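## Task

In plate hotel H1, arrange the plates to match this manifest: M90 in slot 1, M60 in slot 2, M66 in slot 3, nothing in slots 4 and 5, M09 in slot 6. Every plate must be seated home in its slot with its ID label facing the front, and must stay there without the robot supporting it. At the end, release everything and move the gripper away.

## Robot and tools

Robot: one four-axis SCARA-type plate mover (scara4) with a vertical lift, shoulder, elbow and wrist yaw, plus a two-finger parallel gripper that always stays level and cannot tilt. There is only this one arm. The commanded point, end_effector_position, sits midway between the rubber pads, 2 to 3 cm behind the fingertips. Fingers extend along the gripper's +x axis and close along its y axis.

Frames: the scene frame has its origin on the table surface under the arm base, +z upward, and +y to the left when facing along +x. The state line gives end_effector_position in metres and end_effector_quat_wxyz in this frame; the printed position may be slightly wrong, more so at long reach.

execute_actions takes "actions", a list of action objects run one after another; an empty list just returns state and images. Each action may contain "rows", "steps" and "until".
- "rows": 1 to 15 rows, each applied for one control step (1/30 s). A row is five numbers, each in [-1, 1], ordered dx, dy, dz, rz, opening. The first four are an offset in the gripper's own axes, measured from the gripper pose at the start of the action (for a call's first action, the last pose reported in this scene). Every row refers back to that same starting pose; rows do not add up. Scale: 1.0 equals 0.6 m of travel or 180 degrees of turn. Positive rz rotates about gripper z from +x toward +y.
- opening is absolute, not an offset: +1 is fully open (0.140 m), -1 is closed, which still leaves 0.066 m between pads. Going from fully open to closed needs at least about 0.6 s.
- "steps": integer 1 to 450, never fewer than the number of rows; 15 if omitted. Once the rows are used up, the arm keeps heading for the last row's target with that row's opening, so give long moves enough steps.
- Each step the controller clips the target to within 70 mm and 16 degrees of the measured pose and drives the joints by damped inverse kinematics. A move cut short may stop partway; send the remainder in the next action.
- "until": ends the action at the first step where all conditions hold. It only reads devices and does not halt motion. The only device is scanner, with fields "code" (e.g. "m90" or "no_read") and "reads". Numbers need a comparison pair such as [">=", 1]; strings can be given plainly or as ["!=", "no_read"]. Any bad value or name makes the whole call rejected before motion.

zoom_image: "camera" must be "cam_wrist"; "region" is [x0, y0, x1, y1] in pixels of the latest 504x504 image, origin at top-left, at most 504 by 504.

finished_scene: "scene" is 1 or 2. It ends that scene permanently and reveals the next task. Call it only once every plate is home, the gripper is open and clear. Replying without any tool call ends all scenes.

Result lines: the state line (pose); "Hand target" (the pose the controller is currently chasing); Joint positions listing lift in m (0.000 to 0.550), shoulder (-2.000 to 2.000), elbow (-2.800 to 2.800), wrist yaw (-12.566 to 12.566) in rad, then the pad gap in m; grip_measured, the measured opening on the command scale, possibly off by up to about 1 mm consistently within a scene. Command roughly 0.04 below grip_measured to grip firmly, less for a softer hold; each pad pushes about 18 N at most. "pose unreachable" means the clearance check altered or refused the target; the arm then rests after a short drift. Scanner "code" is the ID seen now (lower case, never wrong) and "reads" counts changes from no_read to an ID. MOTOR HOT appears at 85 °C; at 100 °C an OVER-TEMPERATURE FAULT brakes the arm until cool. If joint contact torque hits its load limit (lift 55.2 N, shoulder 8.28 N m, elbow 4.14 N m, wrist yaw 1.38 N m, held weight included) the arm halts 10 s and the rest of the call is dropped.

Task facts: H1 has 6 slots numbered from 1 at the bottom. A plate is home when flat on its shelf's two prongs, short end forward, behind both front pins and between the side pins. To learn an ID, lay the plate flat in nest RD with well A1 in the nest's A1-marked corner; the scanner standing beside RD reports it once its view is clear. On a labelled item, well A1 lies at the labelled short end, in the corner opposite the labelled long side.

Camera: cam_wrist, a 504x504 fisheye on the hand, calibrated in OpenCV terms with K=[[417.536, 0, 253.029], [0, 416.701, 249.63], [0, 0, 1]]; its pose follows the reported joints and may be slightly off.

Avoid: letting the elbow get within 0.4 rad of 0 (the arm may fold and fault); sudden starts, so ramp offsets by about 0.01 per row (6 mm per step); fast closes that squeeze too hard; holding loads for long (heat); drops, slams, hard hits or strong pushes; anything leaving the table, which ends the scene. Held parts may get brief tugs. While you think, the robot keeps executing your last command.

Each tool is called after "Call:" as name(argument=value, ...) on one line, values as JSON.

## Session

Call:
execute_actions(actions=[])

Scene clock: 0.00 s.
end_effector_position=(+0.6736, -0.0325, +0.1143) grip_measured=+1.00 end_effector_quat_wxyz=(+0.984, +0.000, +0.000, +0.179)
Joint positions: [ 0.109  0.471  1.614 -1.725  0.14 ]
Hand target: +0.674, -0.032, +0.114; +0.984, +0.000, +0.000, +0.179
scanner: code=no_read reads=0

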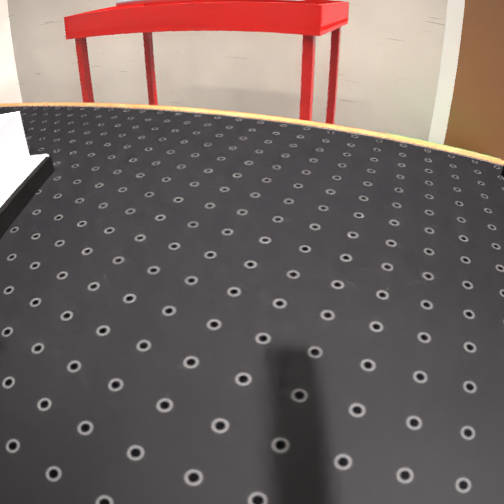

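Call:
execute_actions(actions=[{"rows":[[0,0,0.2,0.3,1]],"steps":90}])

Scene clock: 3.40 s.
end_effector_position=(+0.6734, -0.0326, +0.2344) grip_measured=+1.00 end_effector_quat_wxyz=(+0.795, +0.000, +0.000, +0.606)
Joint positions: [ 0.229 -0.038  2.467 -1.126  0.14 ]
Hand target: +0.673, -0.033, +0.234; +0.795, +0.000, +0.000, +0.606
Off the commanded pose: 0.000 m, 0 deg.
scanner: code=no_read reads=0
camera_calibration (this result's frames):
cam_wrist: T_world_to_cam=[[0.964074, -0.265633, -0.000443088, -0.648288], [-0.160277, -0.580368, -0.798426, 0.263093], [0.211831, 0.769813, -0.602093, 0.11905], [0, 0, 0, 1]] pos_world=[0.641947, -0.111162, 0.281452]

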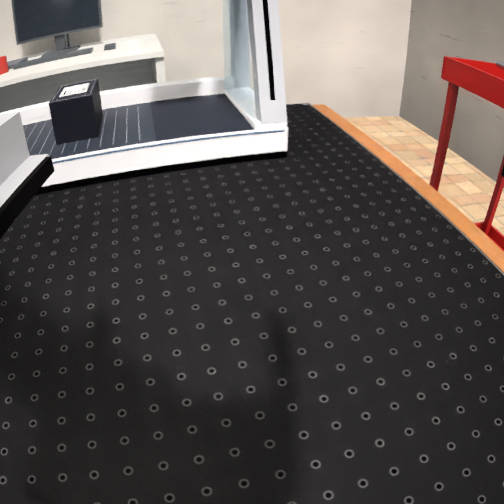

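Call:
execute_actions(actions=[{"rows":[[0,0,0,0.35,1]],"steps":90}])

Scene clock: 6.93 s.
end_effector_position=(+0.6725, -0.0324, +0.2344) grip_measured=+1.00 end_effector_quat_wxyz=(+0.743, +0.000, +0.000, +0.669)
Joint positions: [ 0.229 -0.184  2.8   -1.15   0.14 ]
Hand target: +0.673, -0.032, +0.234; +0.743, +0.000, +0.000, +0.669
Off the commanded pose: 0.001 m, 54 deg; orientation clipped at the last step of the last action.
scanner: code=no_read reads=0
joint sent to its limit — the command would take joint 3 (elbow) past its upper limit, so that joint was sent only as far as its limit.
camera_calibration (this result's frames):
cam_wrist: T_world_to_cam=[[0.994479, -0.104936, -0.000443088, -0.662535], [-0.0635329, -0.598732, -0.798426, 0.197412], [0.0835181, 0.794046, -0.602093, 0.206163], [0, 0, 0, 1]] pos_world=[0.654201, -0.11503, 0.281454]

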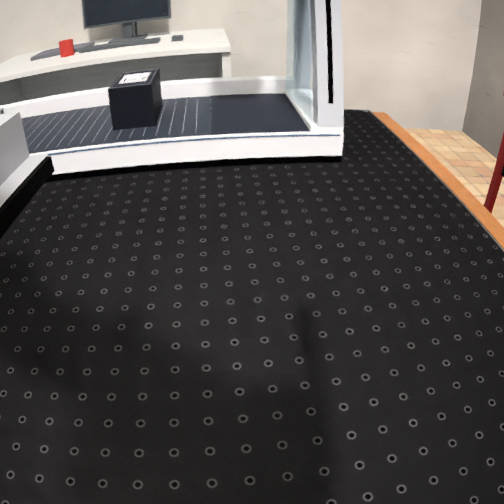

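Call:
execute_actions(actions=[{"rows":[[0,0.4,0,0.3,1]],"steps":120}])

Scene clock: 11.40 s.
end_effector_position=(+0.4339, -0.0073, +0.2343) grip_measured=+1.00 end_effector_quat_wxyz=(+0.358, +0.000, +0.000, +0.934)
Joint positions: [0.229 0.419 1.615 0.375 0.14 ]
Hand target: +0.434, -0.007, +0.234; +0.358, +0.000, +0.000, +0.934
Off the commanded pose: 0.000 m, 0 deg.
scanner: code=no_read reads=0
camera_calibration (this result's frames):
cam_wrist: T_world_to_cam=[[0.669713, 0.74262, -0.000443088, -0.275524], [0.446889, -0.403492, -0.798426, -0.0227511], [-0.593106, 0.534518, -0.602093, 0.497793], [0, 0, 0, 1]] pos_world=[0.489933, -0.0706494, 0.28143]

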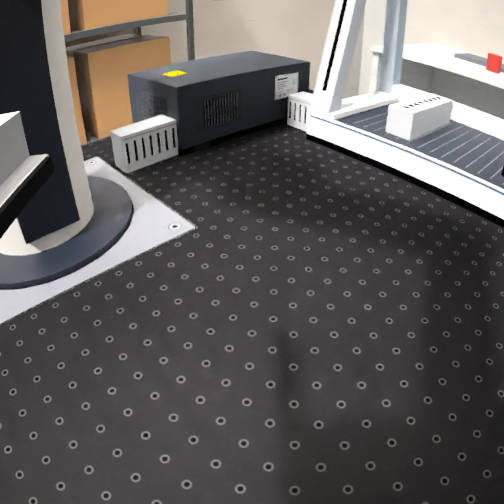

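The hotel is not on the +y side. I'll look toward -y.

Call:
execute_actions(actions=[{"rows":[[0,0,0,0.5,1]],"steps":120}])

Call:
execute_actions(actions=[{"rows":[[0,0,0,0.3,1]],"steps":90}])

Scene clock: 15.93 s.
end_effector_position=(+0.4340, -0.0072, +0.2343) grip_measured=+1.00 end_effector_quat_wxyz=(-0.407, +0.000, +0.000, +0.914)
Joint positions: [0.229 0.984 1.554 1.442 0.14 ]
Hand target: +0.434, -0.007, +0.234; -0.407, +0.000, +0.000, +0.914
Off the commanded pose: 0.000 m, 0 deg.
scanner: code=no_read reads=0
camera_calibration (this result's frames):
cam_wrist: T_world_to_cam=[[-0.742569, 0.66977, -0.000443088, 0.336692], [0.403527, 0.446858, -0.798426, 0.00216604], [-0.534564, -0.593065, -0.602093, 0.4643], [0, 0, 0, 1]] pos_world=[0.49734, 0.048886, 0.28143]

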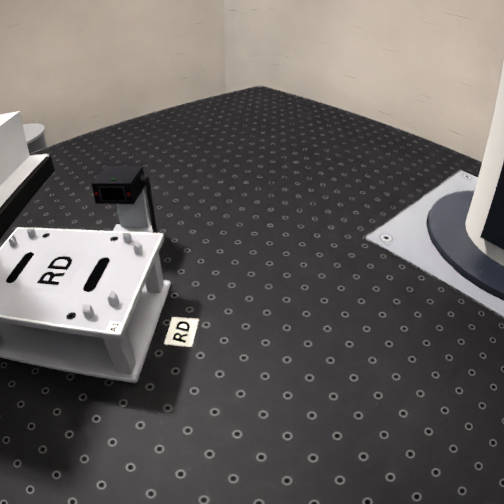

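Scene clock: 18.93 s.
end_effector_position=(+0.4339, -0.0071, +0.2343) grip_measured=+1.00 end_effector_quat_wxyz=(+0.777, -0.000, -0.000, -0.629)
Joint positions: [0.229 1.426 1.055 2.44  0.14 ]
Hand target: +0.434, -0.007, +0.234; +0.777, -0.000, -0.000, -0.629
Off the commanded pose: 0.000 m, 0 deg.
scanner: code=no_read reads=0
camera_calibration (this result's frames):
cam_wrist: T_world_to_cam=[[-0.978393, -0.206752, -0.000443088, 0.432707], [-0.124138, 0.589157, -0.798426, 0.232116], [0.165338, -0.781119, -0.602093, 0.159275], [0, 0, 0, 1]] pos_world=[0.425838, 0.0771228, 0.281418]

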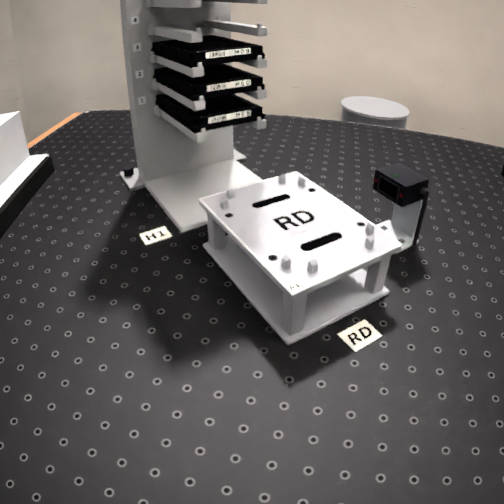

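Call:
zoom_image(camera="cam_wrist", region=[110,0,330,220])

Region (110, 0, 330, 220) of cam_wrist's 504x504 image, scaled by 2.291, with more detail than that image has.

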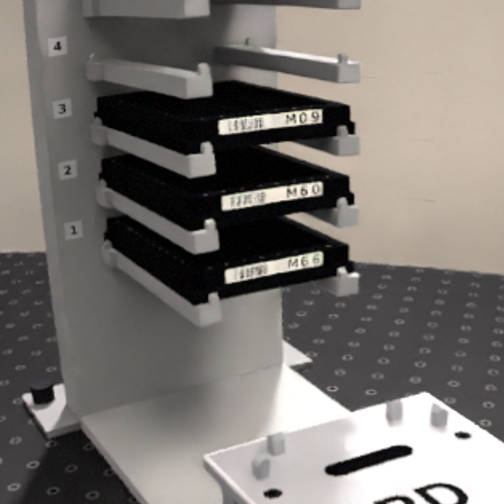

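Call:
execute_actions(actions=[{"rows":[[0.175,-0.082,0.243,0.117,1]],"steps":90}])

Scene clock: 26.47 s.
end_effector_position=(+0.4075, -0.1201, +0.3801) grip_measured=+1.00 end_effector_quat_wxyz=(+0.879, -0.000, -0.000, -0.477)
Joint positions: [0.375 1.011 0.591 3.687 0.14 ]
Hand target: +0.408, -0.120, +0.380; +0.879, -0.000, -0.000, -0.477
Off the commanded pose: 0.000 m, 0 deg.
scanner: code=no_read reads=0
camera_calibration (this result's frames):
cam_wrist: T_world_to_cam=[[-0.838948, -0.544211, -0.000443088, 0.286222], [-0.327369, 0.505317, -0.798426, 0.484569], [0.434736, -0.669693, -0.602093, 0.0667946], [0, 0, 0, 1]] pos_world=[0.36972, -0.044364, 0.427236]

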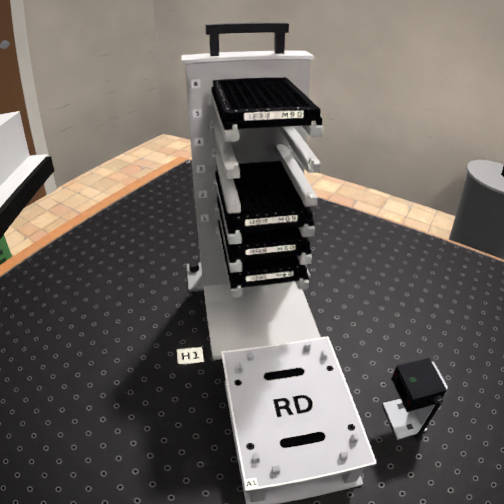

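Call:
execute_actions(actions=[{"rows":[[0.25,0,-0.133,0,1]],"steps":60}])

Scene clock: 31.37 s.
end_effector_position=(+0.4892, -0.2459, +0.3003) grip_measured=+1.00 end_effector_quat_wxyz=(+0.879, -0.000, -0.000, -0.477)
Joint positions: [0.295 0.406 1.084 3.799 0.14 ]
Hand target: +0.489, -0.246, +0.300; +0.879, -0.000, -0.000, -0.477
Off the commanded pose: 0.000 m, 0 deg.
scanner: code=no_read reads=0
camera_calibration (this result's frames):
cam_wrist: T_world_to_cam=[[-0.838747, -0.544521, -0.000443088, 0.286057], [-0.327556, 0.505196, -0.798426, 0.511212], [0.434983, -0.669532, -0.602093, -0.101172], [0, 0, 0, 1]] pos_world=[0.451388, -0.170237, 0.347377]

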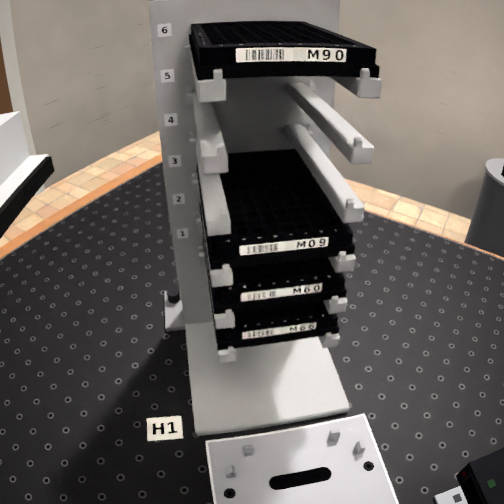

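Call:
execute_actions(actions=[{"rows":[[0,-0.015,0.02,0,1]],"steps":30},{"rows":[[0.06,0,0,0,1],[0.12,0,0,0,1],[0.18,0,0,0,1],[0.24,0,0,0,1]],"steps":60}])

Scene clock: 36.97 s.
end_effector_position=(+0.5599, -0.3717, +0.3123) grip_measured=+1.00 end_effector_quat_wxyz=(+0.879, -0.000, -0.000, -0.477)
Joint positions: [ 0.307 -0.058  1.75   3.597  0.14 ]
Hand target: +0.560, -0.372, +0.312; +0.879, -0.000, -0.000, -0.477
Off the commanded pose: 0.000 m, 0 deg.
scanner: code=no_read reads=0
camera_calibration (this result's frames):
cam_wrist: T_world_to_cam=[[-0.838973, -0.544173, -0.000443088, 0.277058], [-0.327346, 0.505332, -0.798426, 0.607493], [0.434706, -0.669713, -0.602093, -0.208791], [0, 0, 0, 1]] pos_world=[0.522067, -0.296048, 0.359449]

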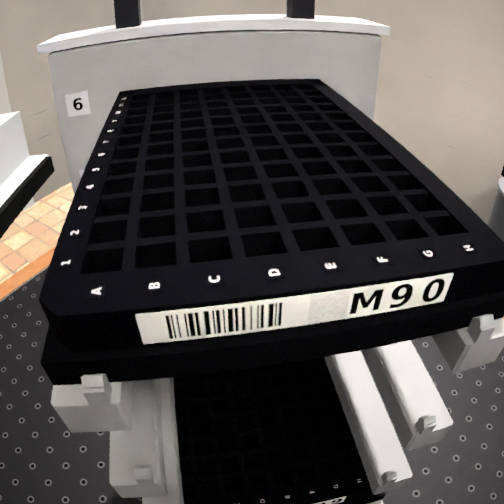

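Call:
execute_actions(actions=[{"rows":[[0,0,0,0,-0.52]],"steps":40}])

Scene clock: 38.87 s.
end_effector_position=(+0.5644, -0.3690, +0.3126) grip_measured=-0.37 end_effector_quat_wxyz=(+0.884, -0.000, -0.000, -0.468)
Joint positions: [ 0.308 -0.054  1.755  3.608  0.089]
Hand target: +0.560, -0.372, +0.312; +0.879, -0.000, -0.000, -0.477
Off the commanded pose: 0.005 m, 1 deg.
scanner: code=no_read reads=0
camera_calibration (this result's frames):
cam_wrist: T_world_to_cam=[[-0.827821, -0.560992, -0.000443088, 0.269892], [-0.337476, 0.498624, -0.798426, 0.611056], [0.448131, -0.660804, -0.602093, -0.21306], [0, 0, 0, 1]] pos_world=[0.525118, -0.294071, 0.359721]

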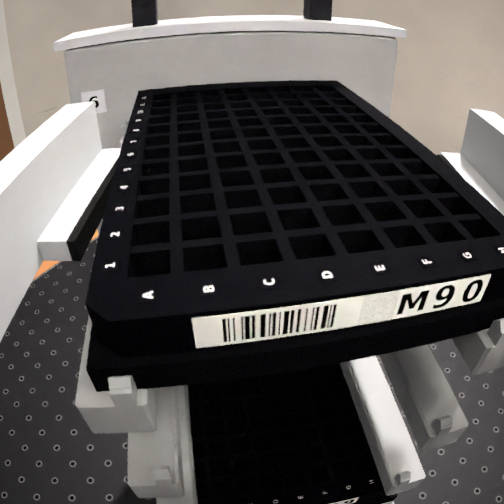

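Call:
execute_actions(actions=[{"rows":[[0,0,0.005,0,-0.43],[0,0,0.01,0,-0.43]],"steps":20},{"rows":[[-0.05,0,0,0,-0.43],[-0.1,0,0,0,-0.43],[-0.15,0,0,0,-0.43],[-0.2,0,0,0,-0.43],[-0.25,0,0,0,-0.43],[-0.3,0,0,0,-0.43]],"steps":60}])

Scene clock: 42.43 s.
end_effector_position=(+0.4635, -0.2199, +0.3186) grip_measured=-0.38 end_effector_quat_wxyz=(+0.884, -0.000, -0.000, -0.468)
Joint positions: [0.314 0.495 0.923 3.892 0.089]
Hand target: +0.464, -0.220, +0.319; +0.884, -0.000, -0.000, -0.468
Off the commanded pose: 0.000 m, 0 deg.
scanner: code=no_read reads=0
camera_calibration (this result's frames):
cam_wrist: T_world_to_cam=[[-0.827263, -0.561814, -0.000443088, 0.269559], [-0.337972, 0.498288, -0.798426, 0.507617], [0.448788, -0.660359, -0.602093, -0.0659108], [0, 0, 0, 1]] pos_world=[0.424136, -0.145022, 0.36573]

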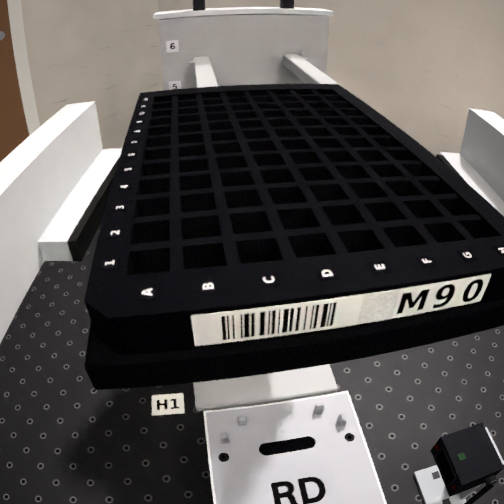

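Call:
execute_actions(actions=[{"rows":[[0,0,-0.03,0,-0.43],[0,0,-0.0588,0,-0.43]],"steps":30},{"rows":[[0.05,0,0,0,-0.43],[0.1,0,0,0,-0.43],[0.15,0,0,0,-0.43],[0.2,0,0,0,-0.43],[0.25,0,0,0,-0.43],[0.3,0,0,0,-0.43]],"steps":60}])

Scene clock: 46.33 s.
end_effector_position=(+0.5646, -0.3688, +0.2833) grip_measured=-0.38 end_effector_quat_wxyz=(+0.884, -0.000, -0.000, -0.468)
Joint positions: [ 0.278 -0.054  1.756  3.609  0.089]
Hand target: +0.565, -0.369, +0.283; +0.884, -0.000, -0.000, -0.468
Off the commanded pose: 0.000 m, 0 deg.
scanner: code=no_read reads=0
camera_calibration (this result's frames):
cam_wrist: T_world_to_cam=[[-0.827143, -0.561991, -0.000443088, 0.269393], [-0.338078, 0.498216, -0.798426, 0.587816], [0.448929, -0.660263, -0.602093, -0.230955], [0, 0, 0, 1]] pos_world=[0.525237, -0.293954, 0.33039]

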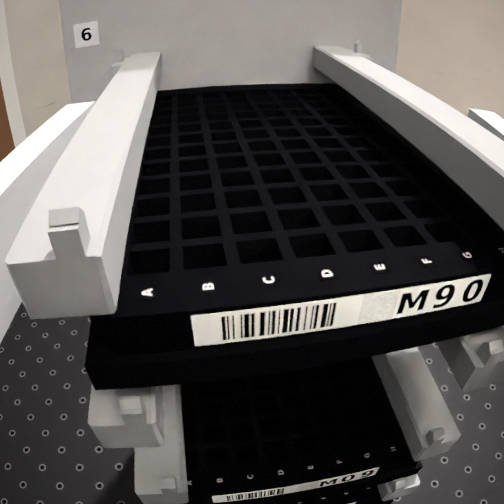

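Call:
execute_actions(actions=[{"rows":[[0,0,-0.005,0,-0.43],[0,0,-0.011,0,-0.43]],"steps":20},{"rows":[[0,0,0,0,0.3]],"steps":25},{"rows":[[-0.1,0,0,0,0.3],[-0.2,0,0,0,0.3],[-0.3,0,0,0,0.3]],"steps":50}])

Scene clock: 50.40 s.
end_effector_position=(+0.4635, -0.2199, +0.2771) grip_measured=+0.30 end_effector_quat_wxyz=(+0.884, -0.000, -0.000, -0.467)
Joint positions: [0.272 0.495 0.922 3.894 0.114]
Hand target: +0.463, -0.220, +0.277; +0.884, -0.000, -0.000, -0.467
Off the commanded pose: 0.000 m, 0 deg.
scanner: code=no_read reads=0
camera_calibration (this result's frames):
cam_wrist: T_world_to_cam=[[-0.826813, -0.562477, -0.000443088, 0.269167], [-0.338371, 0.498017, -0.798426, 0.474601], [0.449317, -0.659999, -0.602093, -0.0910909], [0, 0, 0, 1]] pos_world=[0.42407, -0.14508, 0.324208]

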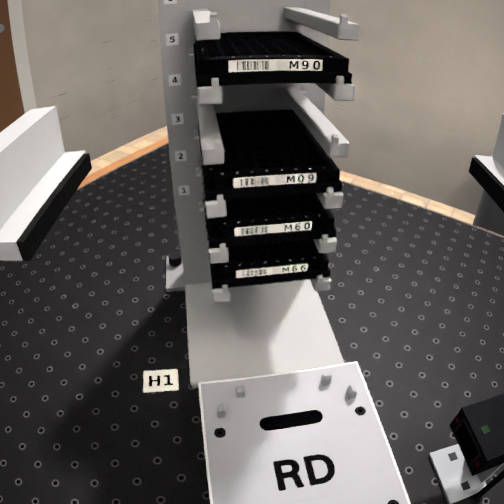

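Call:
zoom_image(camera="cam_wrist", region=[160,0,380,310])

Region (160, 0, 380, 310) of cam_wrist's 504x504 image, scaled by 1.626, with more detail than that image has; it fills the left 358 columns of this view, and the rest is white.

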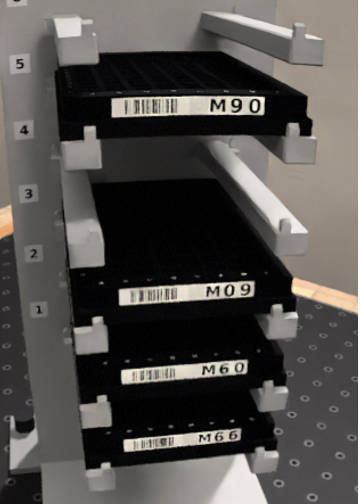

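Call:
execute_actions(actions=[{"rows":[[0,0,-0.1177,0,0.3]],"steps":40},{"rows":[[0.1,0,0,0,0.3],[0.2,0,0,0,0.3],[0.3,0,0,0,0.3]],"steps":50},{"rows":[[0,0,0,0,-0.43]],"steps":30}])

Scene clock: 58.13 s.
end_effector_position=(+0.5655, -0.3683, +0.2065) grip_measured=-0.41 end_effector_quat_wxyz=(+0.885, -0.000, -0.000, -0.466)
Joint positions: [ 0.202 -0.054  1.756  3.612  0.088]
Hand target: +0.565, -0.369, +0.206; +0.884, -0.000, -0.000, -0.467
Off the commanded pose: 0.001 m, 0 deg.
scanner: code=no_read reads=0
camera_calibration (this result's frames):
cam_wrist: T_world_to_cam=[[-0.824581, -0.565744, -0.000443088, 0.267516], [-0.340339, 0.496675, -0.798426, 0.52725], [0.451924, -0.658216, -0.602093, -0.278154], [0, 0, 0, 1]] pos_world=[0.525737, -0.293612, 0.253614]

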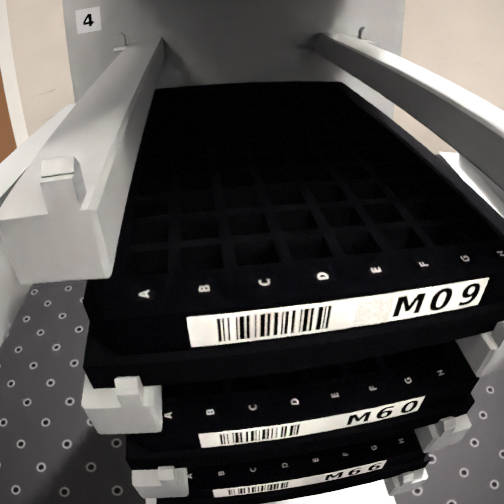

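Call:
execute_actions(actions=[{"rows":[[0,0,0.005,0,-0.46],[0,0,0.01,0,-0.46]],"steps":20},{"rows":[[-0.05,0,0,0,-0.46],[-0.1,0,0,0,-0.46],[-0.15,0,0,0,-0.46],[-0.2,0,0,0,-0.46],[-0.25,0,0,0,-0.46],[-0.3,0,0,0,-0.46]],"steps":50},{"rows":[[0,0,0.03,0,-0.46],[0,0,0.06,0,-0.46],[0,0,0.09,0,-0.46],[0,0,0.12,0,-0.46],[0,0,0.15,0,-0.46],[0,0,0.1765,0,-0.46]],"steps":40},{"rows":[[0.05,0,0,0,-0.46],[0.1,0,0,0,-0.46],[0.15,0,0,0,-0.46],[0.2,0,0,0,-0.46],[0.25,0,0,0,-0.46],[0.3,0,0,0,-0.46]],"steps":50},{"rows":[[0,0,-0.005,0,-0.46],[0,0,-0.011,0,-0.46]],"steps":20},{"rows":[[0,0,0,0,0.3]],"steps":25},{"rows":[[-0.1,0,0,0,0.3],[-0.2,0,0,0,0.3],[-0.3,0,0,0,0.3]],"steps":50}])

Scene clock: 68.20 s.
end_effector_position=(+0.4636, -0.2198, +0.3125) grip_measured=+0.30 end_effector_quat_wxyz=(+0.885, -0.000, -0.000, -0.465)
Joint positions: [0.308 0.493 0.921 3.901 0.114]
Hand target: +0.464, -0.220, +0.313; +0.885, -0.000, -0.000, -0.465
Off the commanded pose: 0.000 m, 0 deg.
scanner: code=no_read reads=0
camera_calibration (this result's frames):
cam_wrist: T_world_to_cam=[[-0.824076, -0.566479, -0.000443088, 0.2672], [-0.340781, 0.496371, -0.798426, 0.503633], [0.452511, -0.657813, -0.602093, -0.0707527], [0, 0, 0, 1]] pos_world=[0.423838, -0.145168, 0.359632]

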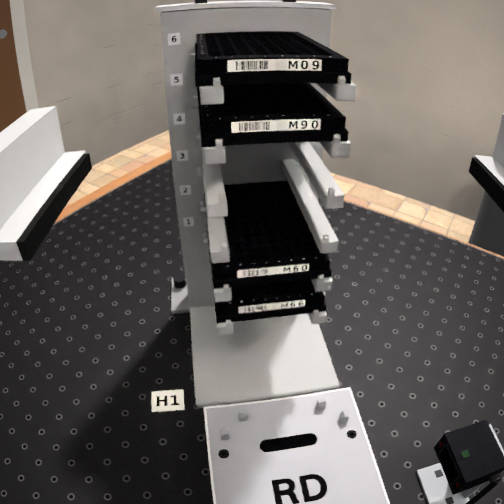

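Next, M66: slot 1 to slot 3.

Call:
execute_actions(actions=[{"rows":[[0,0,-0.1,0,0.3],[0,0,-0.2,0,0.3],[0,0,-0.2945,0,0.3]],"steps":50},{"rows":[[0.1,0,0,0,0.3],[0.2,0,0,0,0.3],[0.3,0,0,0,0.3]],"steps":50},{"rows":[[0,0,0,0,-0.46]],"steps":30}])

Scene clock: 73.17 s.
end_effector_position=(+0.5660, -0.3679, +0.1358) grip_measured=-0.43 end_effector_quat_wxyz=(+0.886, -0.000, -0.000, -0.464)
Joint positions: [ 0.131 -0.053  1.757  3.614  0.087]
Hand target: +0.566, -0.368, +0.136; +0.885, -0.000, -0.000, -0.465
Off the commanded pose: 0.000 m, 0 deg.
scanner: code=no_read reads=0
camera_calibration (this result's frames):
cam_wrist: T_world_to_cam=[[-0.822819, -0.568304, -0.000443088, 0.266157], [-0.341881, 0.495614, -0.798426, 0.471254], [0.453968, -0.656808, -0.602093, -0.321353], [0, 0, 0, 1]] pos_world=[0.525995, -0.29337, 0.182895]

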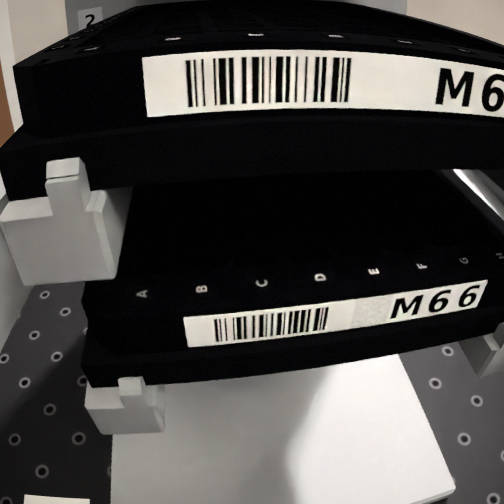

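Call:
execute_actions(actions=[{"rows":[[0,0,0.005,0,-0.48],[0,0,0.01,0,-0.48]],"steps":20},{"rows":[[-0.05,0,0,0,-0.48],[-0.1,0,0,0,-0.48],[-0.15,0,0,0,-0.48],[-0.2,0,0,0,-0.48],[-0.25,0,0,0,-0.48],[-0.3,0,0,0,-0.48]],"steps":50},{"rows":[[0,0,0.03,0,-0.48],[0,0,0.06,0,-0.48],[0,0,0.09,0,-0.48],[0,0,0.1177,0,-0.48]],"steps":40},{"rows":[[0.05,0,0,0,-0.48],[0.1,0,0,0,-0.48],[0.15,0,0,0,-0.48],[0.2,0,0,0,-0.48],[0.25,0,0,0,-0.48],[0.3,0,0,0,-0.48]],"steps":50},{"rows":[[0,0,-0.005,0,-0.48],[0,0,-0.011,0,-0.48]],"steps":20},{"rows":[[0,0,0,0,0.3]],"steps":25},{"rows":[[-0.1,0,0,0,0.3],[-0.2,0,0,0,0.3],[-0.3,0,0,0,0.3]],"steps":50},{"rows":[[0,0,0.06,0,0.3],[0,0,0.1187,0,0.3]],"steps":40},{"rows":[[0.1,0,0,0,0.3],[0.2,0,0,0,0.3],[0.3,0,0,0,0.3]],"steps":50},{"rows":[[0,0,0,0,-0.46]],"steps":30}])

Scene clock: 87.67 s.
end_effector_position=(+0.5664, -0.3677, +0.2777) grip_measured=-0.43 end_effector_quat_wxyz=(+0.886, -0.000, -0.000, -0.463)
Joint positions: [ 0.273 -0.053  1.757  3.617  0.087]
Hand target: +0.566, -0.368, +0.278; +0.886, -0.000, -0.000, -0.464
Off the commanded pose: 0.000 m, 0 deg.
scanner: code=no_read reads=0
camera_calibration (this result's frames):
cam_wrist: T_world_to_cam=[[-0.821373, -0.570391, -0.000443088, 0.265117], [-0.343138, 0.494745, -0.798426, 0.584913], [0.455634, -0.655654, -0.602093, -0.236453], [0, 0, 0, 1]] pos_world=[0.526201, -0.293194, 0.324761]

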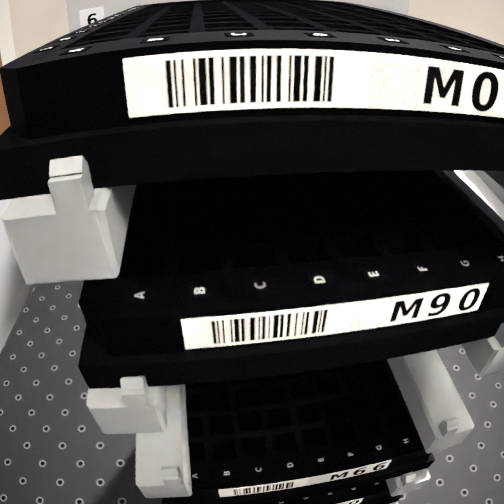

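Now M90: slot 5 to slot 1, which is down 4 pitches (dz = 0.2353).

Call:
execute_actions(actions=[{"rows":[[0,0,0.005,0,-0.48],[0,0,0.01,0,-0.48]],"steps":20},{"rows":[[-0.05,0,0,0,-0.48],[-0.1,0,0,0,-0.48],[-0.15,0,0,0,-0.48],[-0.2,0,0,0,-0.48],[-0.25,0,0,0,-0.48],[-0.3,0,0,0,-0.48]],"steps":50},{"rows":[[0,0,-0.04,0,-0.48],[0,0,-0.08,0,-0.48],[0,0,-0.12,0,-0.48],[0,0,-0.16,0,-0.48],[0,0,-0.2,0,-0.48],[0,0,-0.2353,0,-0.48]],"steps":50},{"rows":[[0.05,0,0,0,-0.48],[0.1,0,0,0,-0.48],[0.15,0,0,0,-0.48],[0.2,0,0,0,-0.48],[0.25,0,0,0,-0.48],[0.3,0,0,0,-0.48]],"steps":50},{"rows":[[0,0,-0.005,0,-0.48],[0,0,-0.011,0,-0.48]],"steps":20},{"rows":[[0,0,0,0,0.3]],"steps":25},{"rows":[[-0.1,0,0,0,0.3],[-0.2,0,0,0,0.3],[-0.3,0,0.1,0,0.3]],"steps":50}])

Scene clock: 97.60 s.
end_effector_position=(+0.4637, -0.2198, +0.1958) grip_measured=+0.30 end_effector_quat_wxyz=(+0.887, -0.000, -0.000, -0.462)
Joint positions: [0.191 0.491 0.92  3.911 0.114]
Hand target: +0.464, -0.220, +0.196; +0.887, -0.000, -0.000, -0.463
Off the commanded pose: 0.000 m, 0 deg.
scanner: code=no_read reads=0
camera_calibration (this result's frames):
cam_wrist: T_world_to_cam=[[-0.82059, -0.571518, -0.000443088, 0.264516], [-0.343817, 0.494274, -0.798426, 0.411379], [0.456534, -0.655028, -0.602093, -0.142273], [0, 0, 0, 1]] pos_world=[0.423451, -0.14535, 0.242911]

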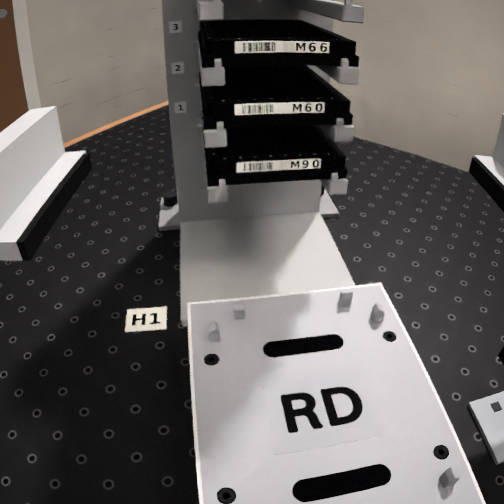

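Call:
finished_scene(scene=1)

The scene is finished: the task was done.


## Next scene

In plate hotel H1, arrange the plates to match this manifest: E17 in slot 1, E01 in slot 2, nothing in slot 3, E70 in slot 4, E71 in slot 5, nothing in slot 6. Every plate must be seated home in its slot with its ID label facing the front, and must stay there without the robot supporting it. At the end, release everything and move the gripper away.

Call:
execute_actions(actions=[])

Scene clock: 0.00 s.
end_effector_position=(+0.4571, +0.1984, +0.3574) grip_measured=+1.00 end_effector_quat_wxyz=(+0.531, +0.000, +0.000, +0.847)
Joint positions: [ 0.352  0.957  1.474 -0.41   0.14 ]
Hand target: +0.457, +0.198, +0.357; +0.531, +0.000, +0.000, +0.847
scanner: code=no_read reads=0
camera_calibration (this result's frames):
cam_wrist: T_world_to_cam=[[0.900513, 0.434828, -0.000443088, -0.488277], [0.261488, -0.542347, -0.798426, 0.260423], [-0.347418, 0.718877, -0.602093, 0.32683], [0, 0, 0, 1]] pos_world=[0.485149, 0.118605, 0.404494]

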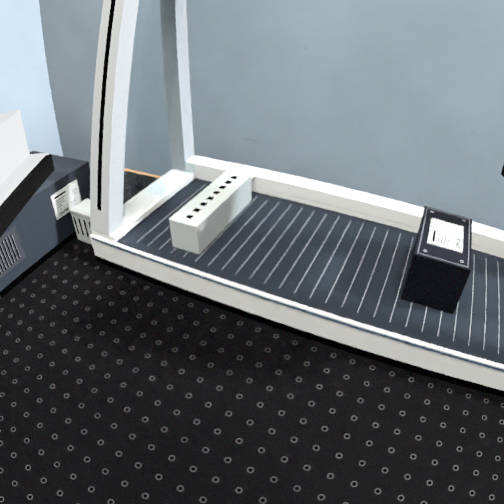

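Call:
execute_actions(actions=[{"rows":[[-0.29,0.183,-0.2,-0.55,1]],"steps":90}])

Scene clock: 3.97 s.
end_effector_position=(+0.4340, -0.0058, +0.2374) grip_measured=+1.00 end_effector_quat_wxyz=(+0.989, +0.000, +0.000, +0.146)
Joint positions: [ 0.232  0.672  0.496 -0.874  0.14 ]
Hand target: +0.434, -0.006, +0.237; +0.989, +0.000, +0.000, +0.146
Off the commanded pose: 0.000 m, 0 deg.
scanner: code=no_read reads=0
camera_calibration (this result's frames):
cam_wrist: T_world_to_cam=[[0.288985, -0.957334, -0.000443088, -0.121393], [-0.576506, -0.173657, -0.798426, 0.425681], [0.764283, 0.230989, -0.602093, -0.0919453], [0, 0, 0, 1]] pos_world=[0.35076, -0.0210523, 0.284461]

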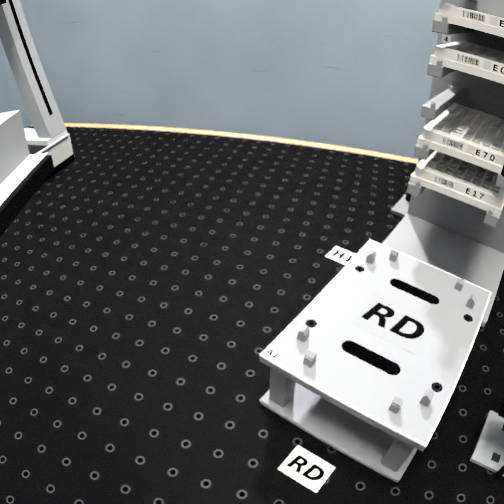

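Call:
execute_actions(actions=[{"rows":[[0.15,-0.15,0,-0.17,1]],"steps":60}])

Scene clock: 6.47 s.
end_effector_position=(+0.5463, -0.0658, +0.2374) grip_measured=+1.00 end_effector_quat_wxyz=(+0.993, +0.000, +0.000, -0.119)
Joint positions: [ 0.232  0.814  0.937 -1.99   0.14 ]
Hand target: +0.546, -0.066, +0.237; +0.993, +0.000, +0.000, -0.120
Off the commanded pose: 0.000 m, 0 deg.
scanner: code=no_read reads=0
camera_calibration (this result's frames):
cam_wrist: T_world_to_cam=[[-0.237972, -0.971272, -0.000443088, 0.0756715], [-0.584712, 0.143625, -0.798426, 0.505379], [0.775552, -0.189744, -0.602093, -0.197756], [0, 0, 0, 1]] pos_world=[0.466879, -0.0366103, 0.284474]

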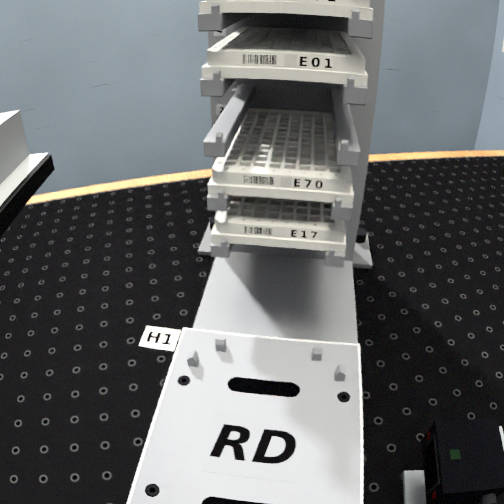

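Call:
execute_actions(actions=[{"rows":[[0.1,-0.008,0.007,0,1]],"steps":40}])

Scene clock: 13.07 s.
end_effector_position=(+0.6035, -0.0847, +0.2416) grip_measured=+1.00 end_effector_quat_wxyz=(+0.993, +0.000, +0.000, -0.119)
Joint positions: [ 0.237  0.682  1.207 -2.128  0.14 ]
Hand target: +0.603, -0.085, +0.242; +0.993, +0.000, +0.000, -0.119
Off the commanded pose: 0.000 m, 0 deg.
scanner: code=no_read reads=0
camera_calibration (this result's frames):
cam_wrist: T_world_to_cam=[[-0.237563, -0.971372, -0.000443088, 0.0706698], [-0.584772, 0.143379, -0.798426, 0.544885], [0.775632, -0.189417, -0.602093, -0.243184], [0, 0, 0, 1]] pos_world=[0.524043, -0.0555415, 0.288662]

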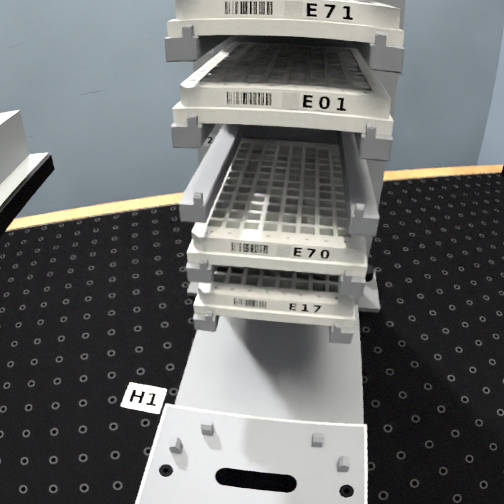

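Call:
zoom_image(camera="cam_wrist", region=[150,0,420,270])

Region (150, 0, 420, 270) of cam_wrist's 504x504 image, scaled by 1.867, with more detail than that image has.

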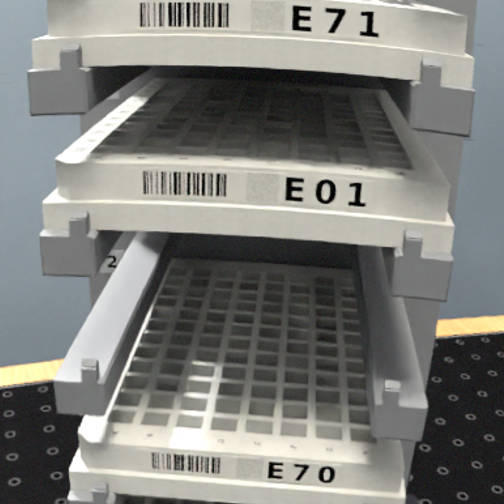

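Call:
execute_actions(actions=[{"rows":[[-0.049,0.012,0,-0.0305,0.3]],"steps":30},{"rows":[[0.08,0,0,0,0.3],[0.16,0,0,0,0.3],[0.2417,0,0,0,0.3]],"steps":50},{"rows":[[0,0,0,0,-0.46]],"steps":30}])

Scene clock: 21.20 s.
end_effector_position=(+0.7135, -0.1185, +0.2416) grip_measured=-0.46 end_effector_quat_wxyz=(+0.986, +0.000, +0.000, -0.167)
Joint positions: [ 0.237  0.421  1.829 -2.584  0.086]
Hand target: +0.714, -0.118, +0.242; +0.986, +0.000, +0.000, -0.166
Off the commanded pose: 0.000 m, 0 deg.
scanner: code=no_read reads=0
camera_calibration (this result's frames):
cam_wrist: T_world_to_cam=[[-0.329208, -0.944257, -0.000443088, 0.132633], [-0.568414, 0.198548, -0.798426, 0.608963], [0.754007, -0.262596, -0.602093, -0.328174], [0, 0, 0, 1]] pos_world=[0.637252, -0.0818454, 0.288679]

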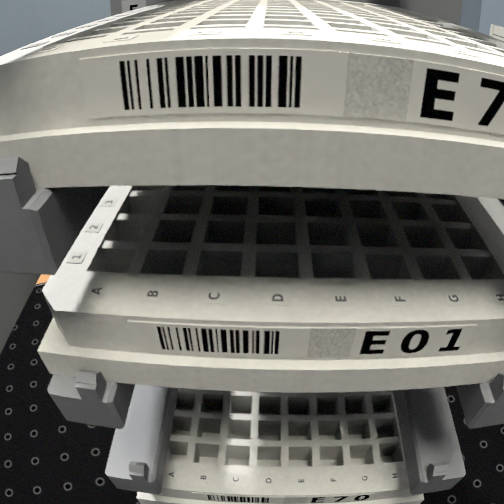

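Call:
execute_actions(actions=[{"rows":[[0,0,0,0,-0.51]],"steps":15}])

Scene clock: 22.17 s.
end_effector_position=(+0.7134, -0.1187, +0.2419) grip_measured=-0.50 end_effector_quat_wxyz=(+0.986, +0.000, +0.000, -0.167)
Joint positions: [ 0.237  0.42   1.829 -2.585  0.084]
Hand target: +0.714, -0.118, +0.242; +0.986, +0.000, +0.000, -0.167
Off the commanded pose: 0.000 m, 0 deg.
scanner: code=no_read reads=0
camera_calibration (this result's frames):
cam_wrist: T_world_to_cam=[[-0.330104, -0.943945, -0.000443088, 0.133116], [-0.568226, 0.199087, -0.798426, 0.609103], [0.753758, -0.263311, -0.602093, -0.327906], [0, 0, 0, 1]] pos_world=[0.637212, -0.0819523, 0.288952]

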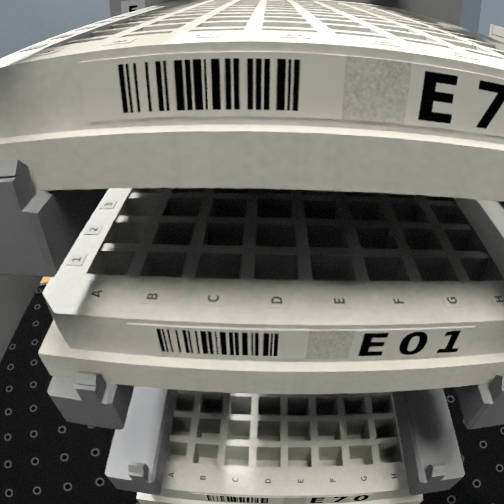

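Call:
execute_actions(actions=[{"rows":[[0,0,0,0,-0.56]],"steps":15}])

Scene clock: 23.60 s.
end_effector_position=(+0.7135, -0.1186, +0.2421) grip_measured=-0.54 end_effector_quat_wxyz=(+0.986, +0.000, +0.000, -0.167)
Joint positions: [ 0.237  0.421  1.829 -2.585  0.083]
Hand target: +0.713, -0.119, +0.242; +0.986, +0.000, +0.000, -0.167
Off the commanded pose: 0.000 m, 0 deg.
scanner: code=no_read reads=0
camera_calibration (this result's frames):
cam_wrist: T_world_to_cam=[[-0.330007, -0.943978, -0.000443088, 0.133134], [-0.568246, 0.199029, -0.798426, 0.609296], [0.753785, -0.263234, -0.602093, -0.327781], [0, 0, 0, 1]] pos_world=[0.637242, -0.081875, 0.289182]

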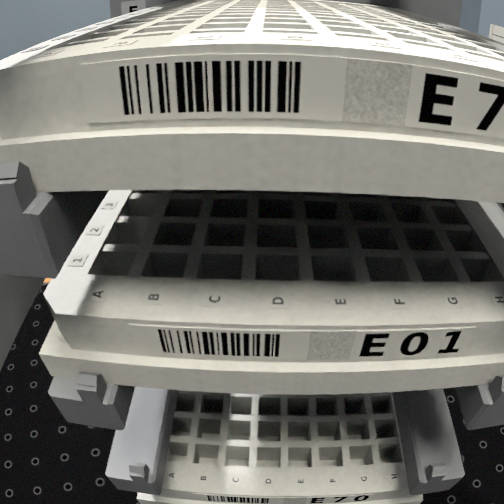

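Call:
execute_actions(actions=[{"rows":[[0,0,0,0,-0.66]],"steps":15}])

Scene clock: 24.60 s.
end_effector_position=(+0.7134, -0.1186, +0.2422) grip_measured=-0.55 end_effector_quat_wxyz=(+0.986, +0.000, +0.000, -0.167)
Joint positions: [ 0.237  0.421  1.829 -2.585  0.083]
Hand target: +0.713, -0.119, +0.242; +0.986, +0.000, +0.000, -0.167
Off the commanded pose: 0.000 m, 0 deg.
scanner: code=no_read reads=0
camera_calibration (this result's frames):
cam_wrist: T_world_to_cam=[[-0.330489, -0.94381, -0.000443088, 0.133426], [-0.568145, 0.199319, -0.798426, 0.609325], [0.753651, -0.263619, -0.602093, -0.327677], [0, 0, 0, 1]] pos_world=[0.637234, -0.0819033, 0.289268]

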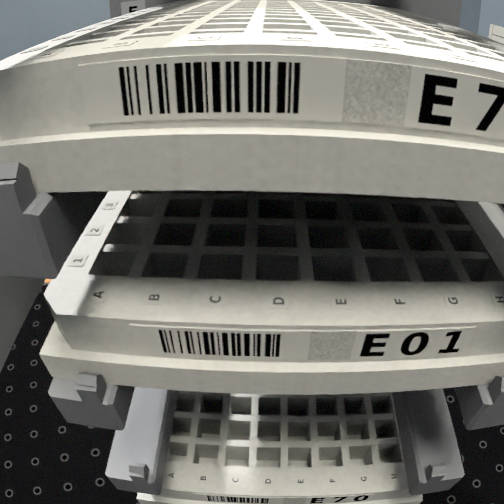

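Call:
execute_actions(actions=[{"rows":[[0,0,0.005,0,-0.59],[0,0,0.01,0,-0.59]],"steps":20},{"rows":[[-0.05,0,0,0,-0.59],[-0.1,0,0,0,-0.59],[-0.15,0,0,0,-0.59],[-0.2,0,0,0,-0.59],[-0.25,0,0,0,-0.59],[-0.3,0,0,0,-0.59]],"steps":50},{"rows":[[0,0,-0.03,0,-0.59],[0,0,-0.0588,0,-0.59]],"steps":30},{"rows":[[0.05,0,0,0,-0.59],[0.1,0,0,0,-0.59],[0.15,0,0,0,-0.59],[0.2,0,0,0,-0.59],[0.25,0,0,0,-0.59],[0.3,0,0,0,-0.59]],"steps":50},{"rows":[[0,0,-0.005,0,-0.59],[0,0,-0.011,0,-0.59]],"steps":20},{"rows":[[0,0,0,0,0.3]],"steps":25},{"rows":[[-0.1,0,0,0,0.3],[-0.2,0,0,0,0.3],[-0.3,0,0,0,0.3]],"steps":50},{"rows":[[0,0,-0.03,0,0.3],[0,0,-0.0595,0,0.3]],"steps":30},{"rows":[[0.1,0,0,0,0.3],[0.2,0,0,0,0.3],[0.3,0,0,0,0.3]],"steps":50},{"rows":[[0,0,0,0,-0.59]],"steps":30}])

Scene clock: 38.07 s.
end_effector_position=(+0.7133, -0.1188, +0.1710) grip_measured=-0.55 end_effector_quat_wxyz=(+0.986, +0.000, +0.000, -0.167)
Joint positions: [ 0.166  0.42   1.828 -2.585  0.083]
Hand target: +0.713, -0.119, +0.171; +0.986, +0.000, +0.000, -0.167
Off the commanded pose: 0.000 m, 0 deg.
scanner: code=no_read reads=0
camera_calibration (this result's frames):
cam_wrist: T_world_to_cam=[[-0.330555, -0.943787, -0.000443088, 0.133261], [-0.568131, 0.199359, -0.798426, 0.552483], [0.753632, -0.263672, -0.602093, -0.37045], [0, 0, 0, 1]] pos_world=[0.637115, -0.0820498, 0.218131]

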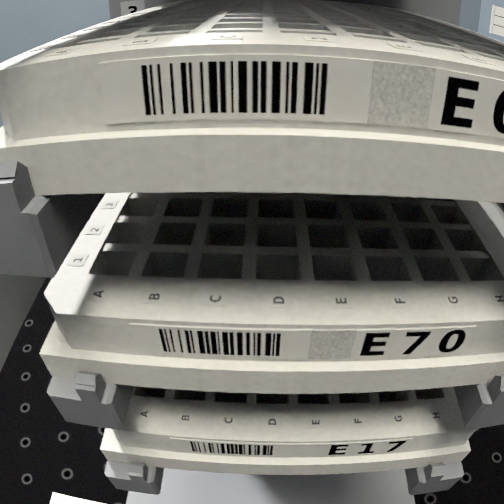

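E70 goes to slot 4 (up 2 pitches). After that I'll fetch E01 from slot 3.

Call:
execute_actions(actions=[{"rows":[[0,0,0.005,0,-0.59],[0,0,0.01,0,-0.59]],"steps":20},{"rows":[[-0.05,0,0,0,-0.59],[-0.1,0,0,0,-0.59],[-0.15,0,0,0,-0.59],[-0.2,0,0,0,-0.59],[-0.25,0,0,0,-0.59],[-0.3,0,0,0,-0.59]],"steps":50},{"rows":[[0,0,0.03,0,-0.59],[0,0,0.06,0,-0.59],[0,0,0.09,0,-0.59],[0,0,0.1177,0,-0.59]],"steps":40},{"rows":[[0.05,0,0,0,-0.59],[0.1,0,0,0,-0.59],[0.15,0,0,0,-0.59],[0.2,0,0,0,-0.59],[0.25,0,0,0,-0.59],[0.3,0,0,0,-0.59]],"steps":50},{"rows":[[0,0,-0.005,0,-0.59],[0,0,-0.011,0,-0.59]],"steps":20},{"rows":[[0,0,0,0,0.3]],"steps":25},{"rows":[[-0.1,0,0,0,0.3],[-0.2,0,0,0,0.3],[-0.3,0,0,0,0.3]],"steps":50},{"rows":[[0,0,-0.03,0,0.3],[0,0,-0.0578,0,0.3]],"steps":30},{"rows":[[0.1,0,0,0,0.3],[0.2,0,0,0,0.3],[0.3,0,0,0,0.3]],"steps":50},{"rows":[[0,0,0,0,-0.59]],"steps":30}])

Scene clock: 51.50 s.
end_effector_position=(+0.7131, -0.1192, +0.2071) grip_measured=-0.56 end_effector_quat_wxyz=(+0.986, +0.000, +0.000, -0.168)
Joint positions: [ 0.202  0.42   1.828 -2.585  0.082]
Hand target: +0.713, -0.119, +0.207; +0.986, +0.000, +0.000, -0.167
Off the commanded pose: 0.000 m, 0 deg.
scanner: code=no_read reads=0
camera_calibration (this result's frames):
cam_wrist: T_world_to_cam=[[-0.331744, -0.943369, -0.000443088, 0.133727], [-0.567879, 0.200074, -0.798426, 0.581145], [0.753299, -0.264621, -0.602093, -0.348538], [0, 0, 0, 1]] pos_world=[0.636937, -0.0823492, 0.254209]

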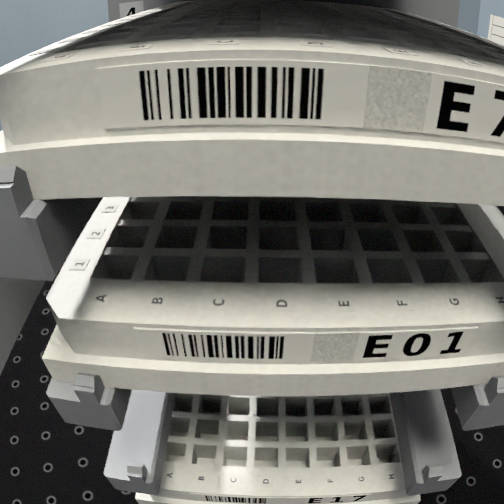

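Call:
execute_actions(actions=[{"rows":[[0,0,0.005,0,-0.6],[0,0,0.01,0,-0.6]],"steps":20},{"rows":[[-0.05,0,0,0,-0.6],[-0.1,0,0,0,-0.6],[-0.15,0,0,0,-0.6],[-0.2,0,0,0,-0.6],[-0.25,0,0,0,-0.6],[-0.3,0,0,0,-0.6]],"steps":50},{"rows":[[0,0,-0.03,0,-0.6],[0,0,-0.0588,0,-0.6]],"steps":30},{"rows":[[0.05,0,0,0,-0.6],[0.1,0,0,0,-0.6],[0.15,0,0,0,-0.6],[0.2,0,0,0,-0.6],[0.25,0,0,0,-0.6],[0.3,0,0,0,-0.6]],"steps":50},{"rows":[[0,0,-0.005,0,-0.6],[0,0,-0.011,0,-0.6]],"steps":20},{"rows":[[0,0,0,0,0.3]],"steps":25},{"rows":[[-0.1,0,0,0,0.3],[-0.2,0,0,0,0.3],[-0.3,0,0.1,0,0.3]],"steps":50}])

Scene clock: 60.90 s.
end_effector_position=(+0.5432, -0.0596, +0.2315) grip_measured=+0.30 end_effector_quat_wxyz=(+0.986, +0.000, +0.000, -0.168)
Joint positions: [ 0.227  0.897  0.932 -2.167  0.114]
Hand target: +0.543, -0.060, +0.231; +0.986, +0.000, +0.000, -0.168
Off the commanded pose: 0.000 m, 0 deg.
scanner: code=no_read reads=0
camera_calibration (this result's frames):
cam_wrist: T_world_to_cam=[[-0.332241, -0.943194, -0.000443088, 0.133813], [-0.567773, 0.200374, -0.798426, 0.492193], [0.75316, -0.265018, -0.602093, -0.190016], [0, 0, 0, 1]] pos_world=[0.467025, -0.0227682, 0.278632]

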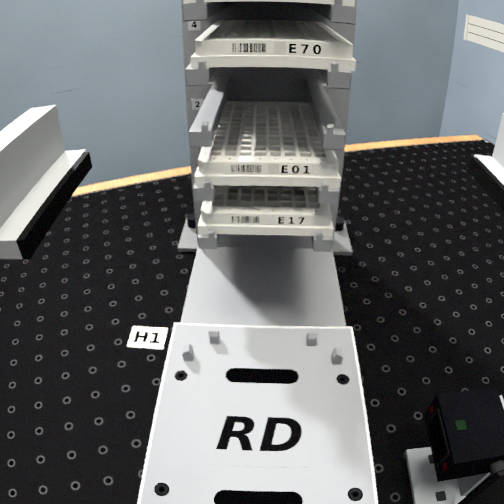

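Call:
zoom_image(camera="cam_wrist", region=[170,0,370,260])

Region (170, 0, 370, 260) of cam_wrist's 504x504 image, scaled by 1.938, with more detail than that image has; it fills the left 388 columns of this view, and the rest is white.

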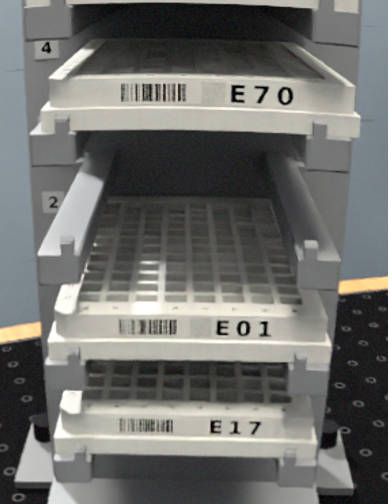

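Call:
finished_scene(scene=2)

The scene is finished: the task was done.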